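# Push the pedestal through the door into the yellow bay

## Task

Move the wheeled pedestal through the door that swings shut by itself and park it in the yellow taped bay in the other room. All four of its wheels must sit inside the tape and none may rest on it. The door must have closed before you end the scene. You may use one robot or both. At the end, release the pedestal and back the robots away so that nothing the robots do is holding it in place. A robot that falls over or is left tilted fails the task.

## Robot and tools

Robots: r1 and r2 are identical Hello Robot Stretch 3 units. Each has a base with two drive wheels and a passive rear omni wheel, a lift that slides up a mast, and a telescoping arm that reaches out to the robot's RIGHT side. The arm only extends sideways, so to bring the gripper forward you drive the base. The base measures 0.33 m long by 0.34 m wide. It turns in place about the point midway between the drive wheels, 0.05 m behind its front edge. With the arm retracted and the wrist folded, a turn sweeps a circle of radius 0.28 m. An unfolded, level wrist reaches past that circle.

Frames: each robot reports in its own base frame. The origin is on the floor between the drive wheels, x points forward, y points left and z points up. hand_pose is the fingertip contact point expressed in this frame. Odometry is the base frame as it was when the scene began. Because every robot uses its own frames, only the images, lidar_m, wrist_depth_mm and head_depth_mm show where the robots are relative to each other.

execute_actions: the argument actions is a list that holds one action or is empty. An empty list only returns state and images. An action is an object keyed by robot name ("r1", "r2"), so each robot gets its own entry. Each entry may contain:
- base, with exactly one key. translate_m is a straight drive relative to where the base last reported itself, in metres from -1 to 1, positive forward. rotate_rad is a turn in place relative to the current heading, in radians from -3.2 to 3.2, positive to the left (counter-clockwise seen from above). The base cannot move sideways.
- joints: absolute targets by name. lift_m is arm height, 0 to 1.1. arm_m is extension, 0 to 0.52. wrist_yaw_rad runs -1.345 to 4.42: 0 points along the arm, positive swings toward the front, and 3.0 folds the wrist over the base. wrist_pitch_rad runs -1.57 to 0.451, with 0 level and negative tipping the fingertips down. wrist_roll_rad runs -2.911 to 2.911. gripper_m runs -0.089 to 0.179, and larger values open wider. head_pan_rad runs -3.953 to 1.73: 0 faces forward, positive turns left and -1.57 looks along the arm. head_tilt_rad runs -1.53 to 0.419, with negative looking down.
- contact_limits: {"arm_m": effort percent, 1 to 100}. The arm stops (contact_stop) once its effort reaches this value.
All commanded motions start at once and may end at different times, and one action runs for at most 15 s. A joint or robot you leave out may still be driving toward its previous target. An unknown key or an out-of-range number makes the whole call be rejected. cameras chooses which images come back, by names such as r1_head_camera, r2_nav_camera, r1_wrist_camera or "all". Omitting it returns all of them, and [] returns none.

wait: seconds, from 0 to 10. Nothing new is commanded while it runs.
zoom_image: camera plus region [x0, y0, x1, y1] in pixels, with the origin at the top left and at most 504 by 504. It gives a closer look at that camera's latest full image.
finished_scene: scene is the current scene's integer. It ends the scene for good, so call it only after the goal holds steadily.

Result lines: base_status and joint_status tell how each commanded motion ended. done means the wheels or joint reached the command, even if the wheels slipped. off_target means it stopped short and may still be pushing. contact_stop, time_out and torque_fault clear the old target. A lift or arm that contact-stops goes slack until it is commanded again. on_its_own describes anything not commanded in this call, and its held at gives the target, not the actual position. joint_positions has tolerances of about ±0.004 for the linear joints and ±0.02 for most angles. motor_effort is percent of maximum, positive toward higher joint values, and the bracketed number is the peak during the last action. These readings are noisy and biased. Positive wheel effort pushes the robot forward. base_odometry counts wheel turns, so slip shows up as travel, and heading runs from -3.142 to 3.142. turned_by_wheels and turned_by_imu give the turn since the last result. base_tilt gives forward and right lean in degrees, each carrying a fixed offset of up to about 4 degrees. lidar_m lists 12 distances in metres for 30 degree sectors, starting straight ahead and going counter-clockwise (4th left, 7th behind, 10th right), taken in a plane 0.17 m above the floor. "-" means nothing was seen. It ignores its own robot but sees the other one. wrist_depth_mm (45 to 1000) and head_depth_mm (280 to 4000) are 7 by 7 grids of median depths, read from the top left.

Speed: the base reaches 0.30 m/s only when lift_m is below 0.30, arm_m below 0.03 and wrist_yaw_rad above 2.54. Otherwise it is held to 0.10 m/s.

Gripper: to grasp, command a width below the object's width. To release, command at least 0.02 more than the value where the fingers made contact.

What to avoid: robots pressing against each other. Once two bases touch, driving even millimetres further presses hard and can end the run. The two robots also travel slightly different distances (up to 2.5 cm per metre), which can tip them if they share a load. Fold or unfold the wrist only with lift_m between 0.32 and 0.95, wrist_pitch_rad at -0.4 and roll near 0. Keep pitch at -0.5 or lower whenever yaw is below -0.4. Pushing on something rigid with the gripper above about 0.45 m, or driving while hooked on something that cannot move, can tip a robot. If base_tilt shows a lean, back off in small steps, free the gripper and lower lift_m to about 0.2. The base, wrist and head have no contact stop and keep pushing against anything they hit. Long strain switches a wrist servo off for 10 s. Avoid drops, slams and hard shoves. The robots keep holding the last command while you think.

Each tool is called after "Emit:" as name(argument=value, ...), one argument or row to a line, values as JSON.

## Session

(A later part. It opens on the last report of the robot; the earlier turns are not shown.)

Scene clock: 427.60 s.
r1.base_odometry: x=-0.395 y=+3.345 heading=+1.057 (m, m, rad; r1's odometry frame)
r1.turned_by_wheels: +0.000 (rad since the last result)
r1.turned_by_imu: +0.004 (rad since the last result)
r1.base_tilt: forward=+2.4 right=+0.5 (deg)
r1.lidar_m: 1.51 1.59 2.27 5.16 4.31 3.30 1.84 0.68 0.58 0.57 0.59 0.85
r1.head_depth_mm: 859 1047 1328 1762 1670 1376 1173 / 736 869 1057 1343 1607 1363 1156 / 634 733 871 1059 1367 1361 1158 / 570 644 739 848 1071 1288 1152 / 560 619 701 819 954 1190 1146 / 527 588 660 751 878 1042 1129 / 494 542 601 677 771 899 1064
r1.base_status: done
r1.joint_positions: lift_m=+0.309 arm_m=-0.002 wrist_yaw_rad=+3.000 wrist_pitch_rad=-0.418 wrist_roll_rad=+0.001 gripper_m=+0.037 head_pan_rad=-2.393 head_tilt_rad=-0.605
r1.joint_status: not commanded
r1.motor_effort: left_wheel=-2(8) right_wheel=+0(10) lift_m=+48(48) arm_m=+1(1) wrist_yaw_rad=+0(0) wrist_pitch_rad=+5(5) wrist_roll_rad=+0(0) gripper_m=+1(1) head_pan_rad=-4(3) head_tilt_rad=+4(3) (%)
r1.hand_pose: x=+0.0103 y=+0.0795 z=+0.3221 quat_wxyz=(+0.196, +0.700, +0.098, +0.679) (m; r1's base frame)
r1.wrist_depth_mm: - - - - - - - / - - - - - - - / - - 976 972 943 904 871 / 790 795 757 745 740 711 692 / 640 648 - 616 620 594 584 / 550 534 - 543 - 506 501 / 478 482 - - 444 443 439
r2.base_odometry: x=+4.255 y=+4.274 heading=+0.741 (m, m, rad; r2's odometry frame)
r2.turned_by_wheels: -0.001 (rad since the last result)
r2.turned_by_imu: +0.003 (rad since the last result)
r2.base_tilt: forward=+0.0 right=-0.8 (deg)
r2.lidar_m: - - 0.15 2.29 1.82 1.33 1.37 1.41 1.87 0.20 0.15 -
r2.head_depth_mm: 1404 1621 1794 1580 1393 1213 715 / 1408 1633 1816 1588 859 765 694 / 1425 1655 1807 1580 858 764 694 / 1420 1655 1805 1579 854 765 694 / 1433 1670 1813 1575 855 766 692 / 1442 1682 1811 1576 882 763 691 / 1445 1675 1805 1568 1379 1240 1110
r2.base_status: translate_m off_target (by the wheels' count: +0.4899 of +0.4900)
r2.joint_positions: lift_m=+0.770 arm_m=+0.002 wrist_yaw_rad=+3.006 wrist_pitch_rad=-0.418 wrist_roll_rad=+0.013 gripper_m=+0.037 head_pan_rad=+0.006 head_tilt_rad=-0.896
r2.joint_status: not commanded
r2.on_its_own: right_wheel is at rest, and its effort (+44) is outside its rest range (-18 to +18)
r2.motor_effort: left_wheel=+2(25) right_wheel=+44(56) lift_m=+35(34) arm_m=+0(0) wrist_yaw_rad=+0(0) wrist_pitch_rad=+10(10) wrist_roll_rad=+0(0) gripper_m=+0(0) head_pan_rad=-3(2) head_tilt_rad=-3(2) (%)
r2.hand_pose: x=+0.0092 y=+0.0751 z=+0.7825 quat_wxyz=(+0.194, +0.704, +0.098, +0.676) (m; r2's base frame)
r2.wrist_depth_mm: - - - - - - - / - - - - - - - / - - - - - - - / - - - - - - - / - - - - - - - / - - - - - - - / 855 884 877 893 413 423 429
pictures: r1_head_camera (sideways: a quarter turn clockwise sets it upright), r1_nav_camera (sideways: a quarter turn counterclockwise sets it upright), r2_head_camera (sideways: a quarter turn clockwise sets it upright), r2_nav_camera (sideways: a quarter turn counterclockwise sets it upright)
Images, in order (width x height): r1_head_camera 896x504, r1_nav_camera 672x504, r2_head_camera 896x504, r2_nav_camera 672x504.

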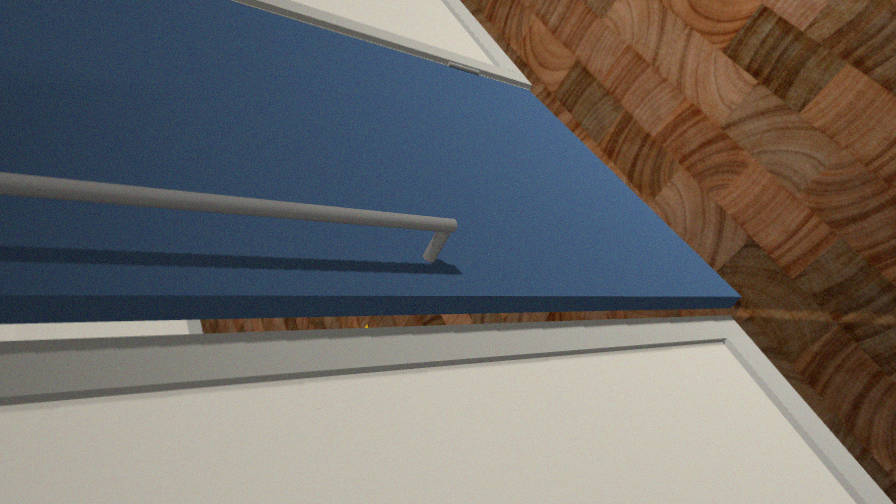

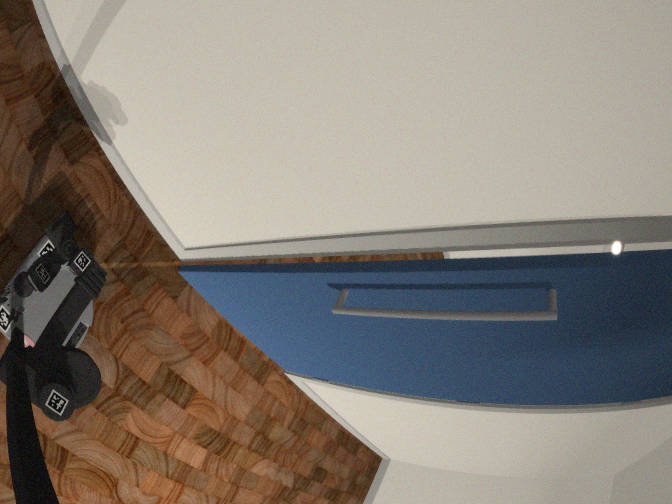

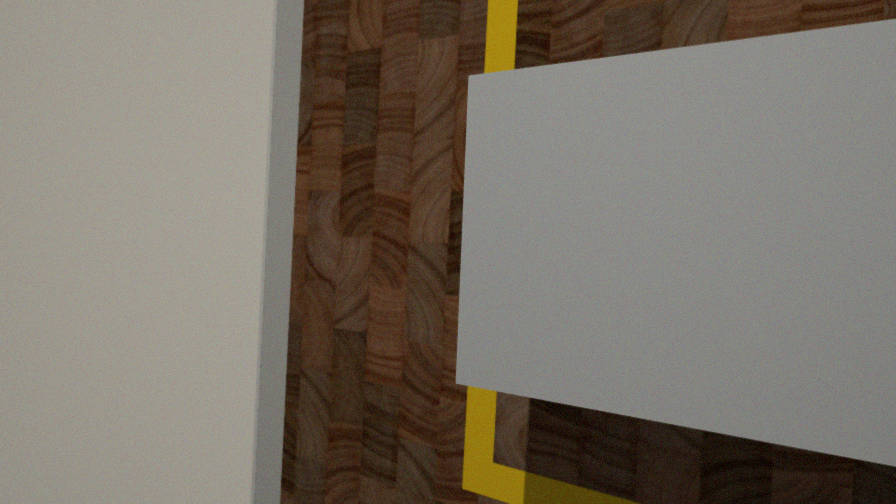

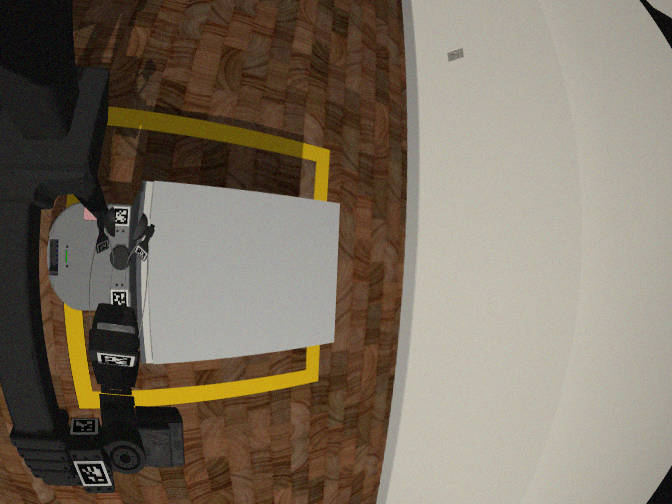

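Emit:
execute_actions(
  actions=[
    {"r2":{"base":{"translate_m":-0.6}},"r1":{"base":{"translate_m":0.3}}},
  ],
)

Scene clock: 438.00 s.
r1.base_odometry: x=-0.248 y=+3.606 heading=+1.057 (m, m, rad; r1's odometry frame)
r1.turned_by_wheels: +0.000 (rad since the last result)
r1.turned_by_imu: +0.003 (rad since the last result)
r1.base_tilt: forward=+2.4 right=+0.5 (deg)
r1.lidar_m: 1.21 1.28 1.83 5.14 4.72 3.61 1.89 0.78 0.60 0.58 0.61 0.88
r1.head_depth_mm: 925 1107 1376 1812 1668 1362 1170 / 798 934 1145 1439 1613 1366 1166 / 713 828 973 1181 1500 1349 1162 / 657 741 855 1010 1220 1345 1153 / 599 666 758 877 1038 1244 1151 / 550 608 683 776 898 1073 1131 / 510 558 620 696 795 926 1077
r1.base_status: done
r1.joint_positions: lift_m=+0.309 arm_m=-0.002 wrist_yaw_rad=+3.000 wrist_pitch_rad=-0.418 wrist_roll_rad=+0.001 gripper_m=+0.037 head_pan_rad=-2.393 head_tilt_rad=-0.605
r1.joint_status: not commanded
r1.motor_effort: left_wheel=-2(6) right_wheel=+1(5) lift_m=+48(48) arm_m=+1(0) wrist_yaw_rad=+0(0) wrist_pitch_rad=+5(5) wrist_roll_rad=+0(0) gripper_m=+1(1) head_pan_rad=-4(4) head_tilt_rad=+2(3) (%)
r1.hand_pose: x=+0.0103 y=+0.0795 z=+0.3221 quat_wxyz=(+0.196, +0.700, +0.098, +0.679) (m; r1's base frame)
r1.wrist_depth_mm: - - - - - - - / - - - - - - - / - - 969 935 945 917 897 / 805 786 777 768 745 726 721 / 646 633 - 596 624 595 583 / 544 531 - 533 - 506 499 / 470 490 - - 452 449 437
r2.base_odometry: x=+3.813 y=+3.869 heading=+0.741 (m, m, rad; r2's odometry frame)
r2.turned_by_wheels: +0.000 (rad since the last result)
r2.turned_by_imu: -0.002 (rad since the last result)
r2.base_tilt: forward=+0.0 right=-0.9 (deg)
r2.lidar_m: 0.66 0.68 2.37 2.29 0.97 0.76 0.77 0.81 0.99 2.49 2.59 0.69
r2.head_depth_mm: 1965 2139 1831 1583 1397 1250 1125 / 1971 2170 1144 1040 1373 1248 1131 / 1986 2150 1119 1034 1321 1241 1131 / 1994 2154 1121 1030 1323 1240 1124 / 2008 2157 1113 1026 1325 1235 1124 / 2025 2152 1807 1537 1386 1239 1122 / 2020 2137 1806 1563 1385 1241 1121
r2.base_status: done
r2.joint_positions: lift_m=+0.770 arm_m=+0.002 wrist_yaw_rad=+3.006 wrist_pitch_rad=-0.418 wrist_roll_rad=+0.013 gripper_m=+0.037 head_pan_rad=+0.006 head_tilt_rad=-0.896
r2.joint_status: not commanded
r2.motor_effort: left_wheel=+0(6) right_wheel=+0(24) lift_m=+35(34) arm_m=-1(0) wrist_yaw_rad=-1(1) wrist_pitch_rad=+10(10) wrist_roll_rad=+0(0) gripper_m=+0(0) head_pan_rad=-3(4) head_tilt_rad=-3(3) (%)
r2.hand_pose: x=+0.0092 y=+0.0751 z=+0.7825 quat_wxyz=(+0.194, +0.704, +0.098, +0.676) (m; r2's base frame)
r2.wrist_depth_mm: 920 - - - - - - / 927 - - - - - - / 929 - - - - - - / 928 - - - - - - / 888 - - - - - - / 897 - - - - - - / 853 878 880 914 924 931 951
pictures: r1_head_camera (sideways: a quarter turn clockwise sets it upright), r1_nav_camera (sideways: a quarter turn counterclockwise sets it upright), r1_wrist_camera, r2_head_camera (sideways: a quarter turn clockwise sets it upright), r2_nav_camera (sideways: a quarter turn counterclockwise sets it upright), r2_wrist_camera
Images, in order (width x height): r1_head_camera 896x504, r1_nav_camera 672x504, r1_wrist_camera 644x364, r2_head_camera 896x504, r2_nav_camera 672x504, r2_wrist_camera 644x364.

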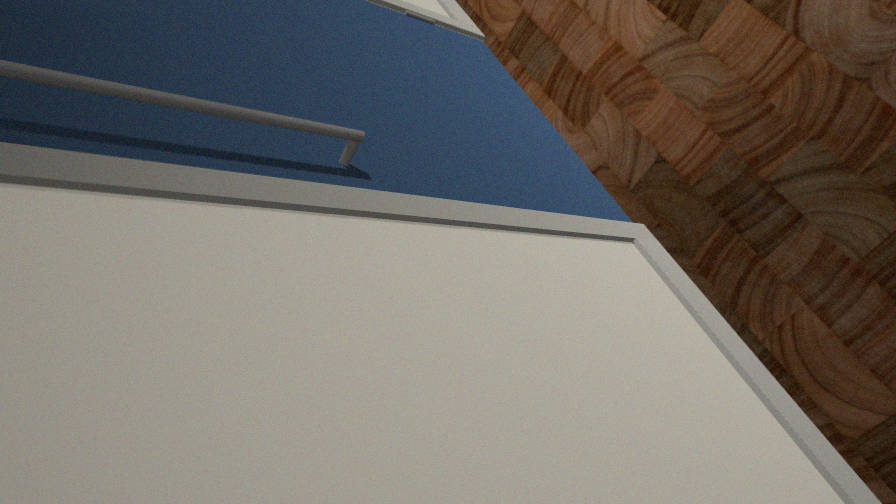

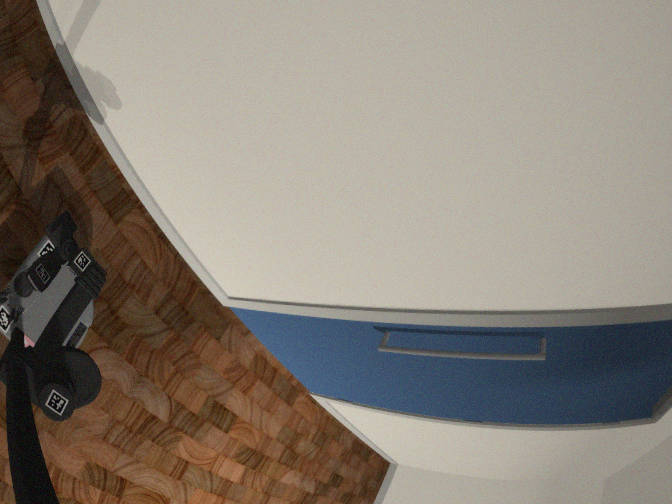

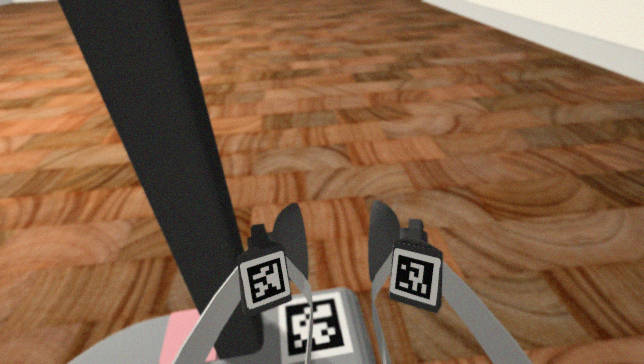

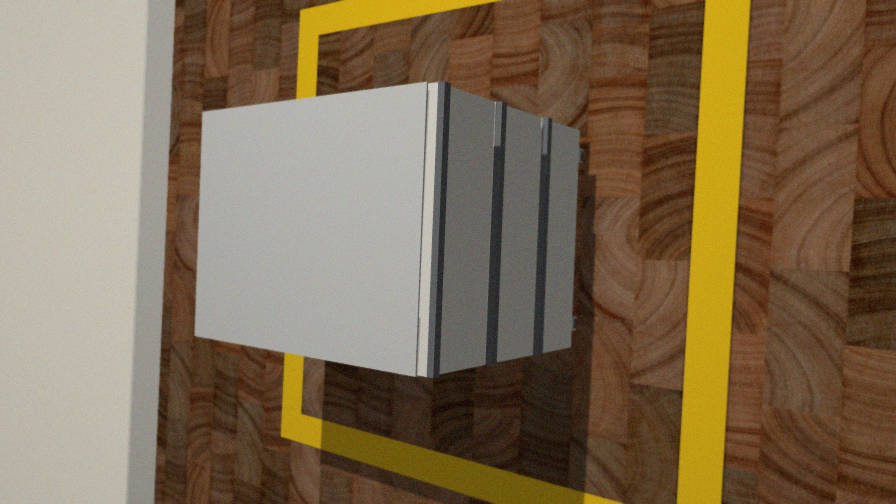

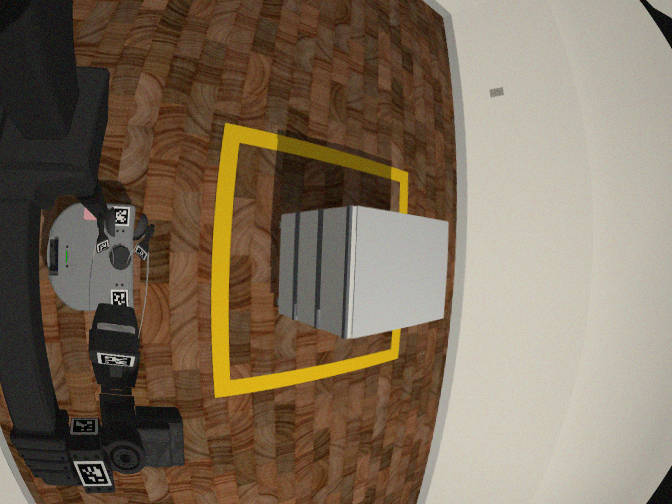

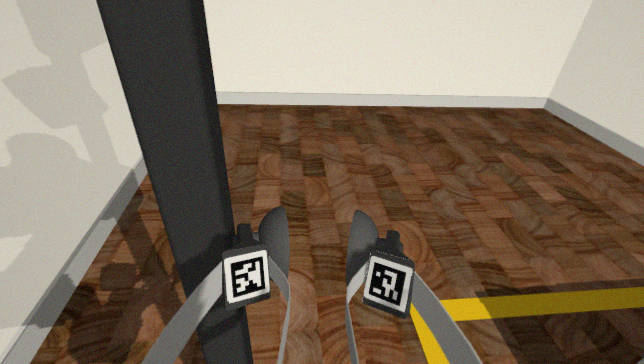

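Emit:
wait(
  seconds=4,
)

Scene clock: 444.27 s.
r1.base_odometry: x=-0.248 y=+3.606 heading=+1.057 (m, m, rad; r1's odometry frame)
r1.turned_by_wheels: +0.000 (rad since the last result)
r1.turned_by_imu: +0.001 (rad since the last result)
r1.base_tilt: forward=+2.4 right=+0.5 (deg)
r1.lidar_m: 1.21 1.28 1.83 5.14 4.73 3.60 1.89 0.78 0.59 0.58 0.61 0.88
r1.head_depth_mm: 927 1103 1379 1802 1666 1373 1174 / 793 936 1146 1431 1598 1369 1160 / 715 823 973 1176 1507 1358 1162 / 656 739 854 1007 1220 1345 1153 / 600 668 758 873 1036 1250 1147 / 550 610 683 771 900 1065 1128 / 508 561 620 696 793 923 1072
r1.base_status: done
r1.joint_positions: lift_m=+0.309 arm_m=-0.002 wrist_yaw_rad=+3.000 wrist_pitch_rad=-0.418 wrist_roll_rad=+0.001 gripper_m=+0.037 head_pan_rad=-2.393 head_tilt_rad=-0.605
r1.joint_status: not commanded
r1.motor_effort: left_wheel=-2(6) right_wheel=+1(5) lift_m=+48(48) arm_m=+0(0) wrist_yaw_rad=+0(0) wrist_pitch_rad=+5(5) wrist_roll_rad=+0(0) gripper_m=+1(1) head_pan_rad=-4(4) head_tilt_rad=+3(3) (%)
r1.hand_pose: x=+0.0103 y=+0.0795 z=+0.3221 quat_wxyz=(+0.196, +0.700, +0.098, +0.679) (m; r1's base frame)
r1.wrist_depth_mm: - - - - - - - / - - - - - - - / - - 974 972 953 947 879 / 800 805 764 740 747 722 698 / 645 633 - 617 627 595 580 / 549 540 - 541 - 497 504 / 471 486 - - 441 436 436
r2.base_odometry: x=+3.813 y=+3.869 heading=+0.741 (m, m, rad; r2's odometry frame)
r2.turned_by_wheels: +0.000 (rad since the last result)
r2.turned_by_imu: +0.001 (rad since the last result)
r2.base_tilt: forward=+0.0 right=-0.8 (deg)
r2.lidar_m: 0.66 0.69 2.38 2.29 0.97 0.76 0.77 0.80 1.00 2.49 2.59 0.69
r2.head_depth_mm: 1966 2134 1831 1583 1394 1250 1131 / 1989 2138 1149 1043 1371 1247 1132 / 1994 2138 1118 1033 1324 1247 1127 / 2013 2135 1120 1028 1326 1243 1130 / 2001 2159 1121 1030 1323 1241 1126 / 2034 2151 1810 1535 1386 1244 1123 / 2035 2114 1803 1556 1385 1236 1125
r2.base_status: done
r2.joint_positions: lift_m=+0.770 arm_m=+0.002 wrist_yaw_rad=+3.006 wrist_pitch_rad=-0.418 wrist_roll_rad=+0.013 gripper_m=+0.037 head_pan_rad=+0.006 head_tilt_rad=-0.896
r2.joint_status: not commanded
r2.motor_effort: left_wheel=+0(6) right_wheel=+1(24) lift_m=+34(34) arm_m=+0(0) wrist_yaw_rad=-1(1) wrist_pitch_rad=+10(10) wrist_roll_rad=+1(0) gripper_m=+0(0) head_pan_rad=-3(4) head_tilt_rad=-3(3) (%)
r2.hand_pose: x=+0.0092 y=+0.0751 z=+0.7825 quat_wxyz=(+0.194, +0.704, +0.098, +0.676) (m; r2's base frame)
r2.wrist_depth_mm: 924 - - - - - - / 919 - - - - - - / 900 - - - - - - / 945 - - - - - - / 905 - - - - - - / 884 - - - - - - / 847 888 873 920 925 951 936
wait: 4.00 s; at rest from the start
pictures: r1_head_camera (sideways: a quarter turn clockwise sets it upright), r1_nav_camera (sideways: a quarter turn counterclockwise sets it upright), r1_wrist_camera, r2_head_camera (sideways: a quarter turn clockwise sets it upright), r2_nav_camera (sideways: a quarter turn counterclockwise sets it upright), r2_wrist_camera
Images, in order (width x height): r1_head_camera 896x504, r1_nav_camera 672x504, r1_wrist_camera 644x364, r2_head_camera 896x504, r2_nav_camera 672x504, r2_wrist_camera 644x364.

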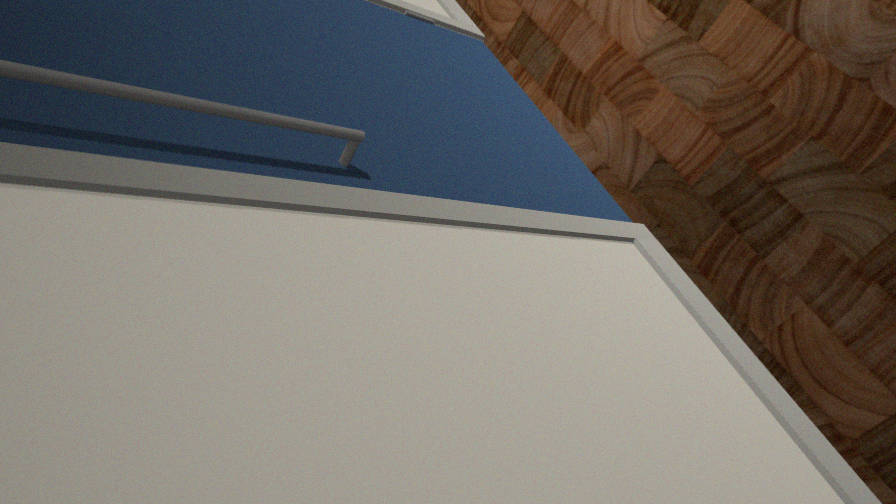

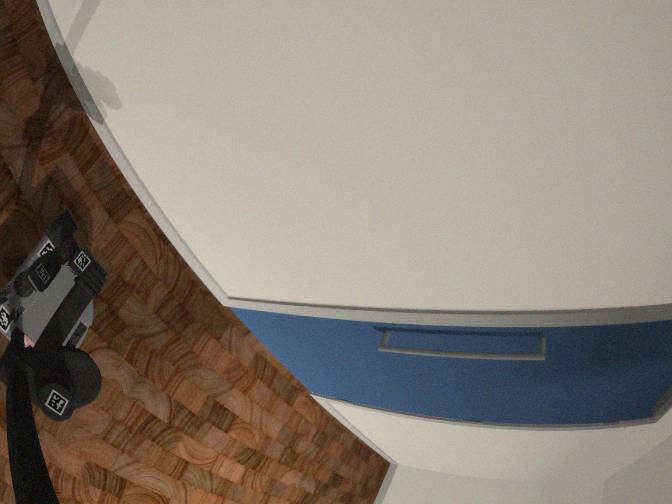

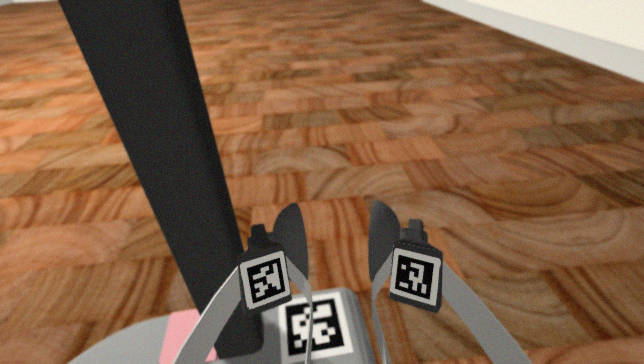

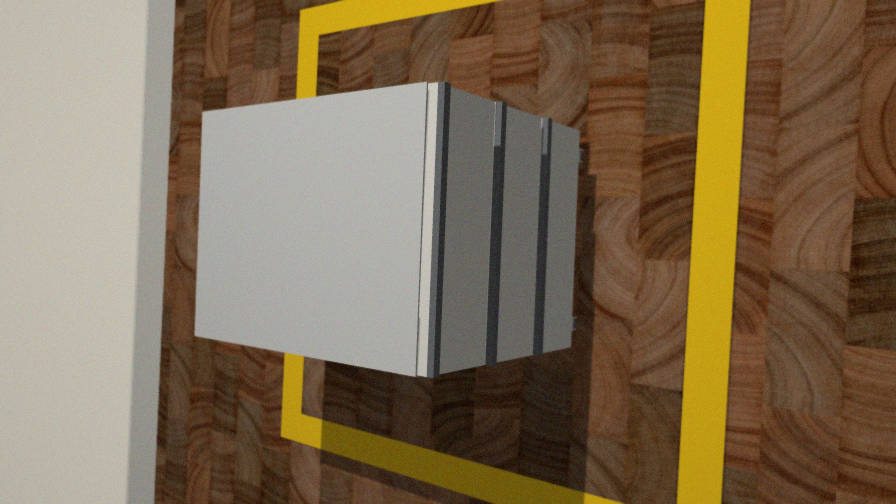

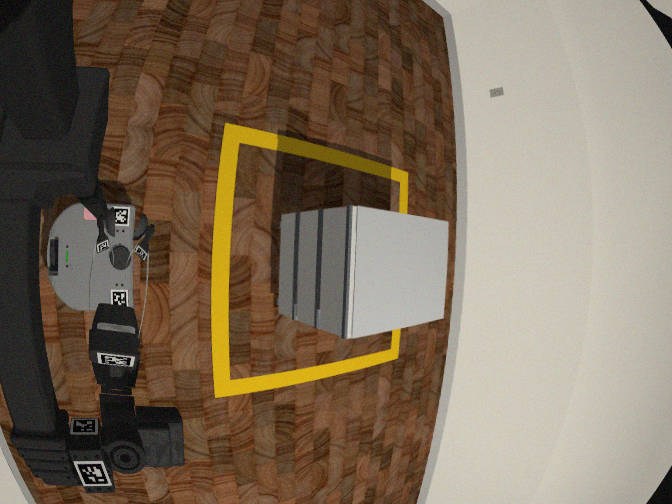

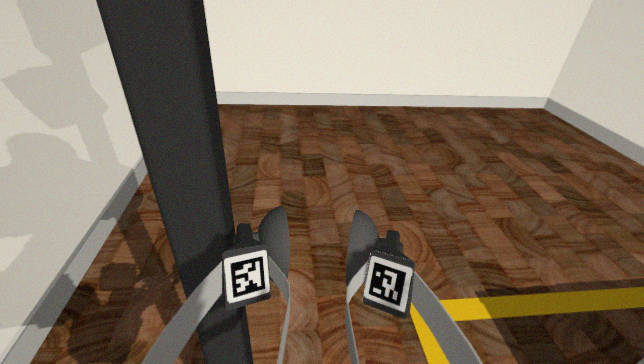

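Emit:
finished_scene(
  scene=1,
)

The scene is finished: the task was done.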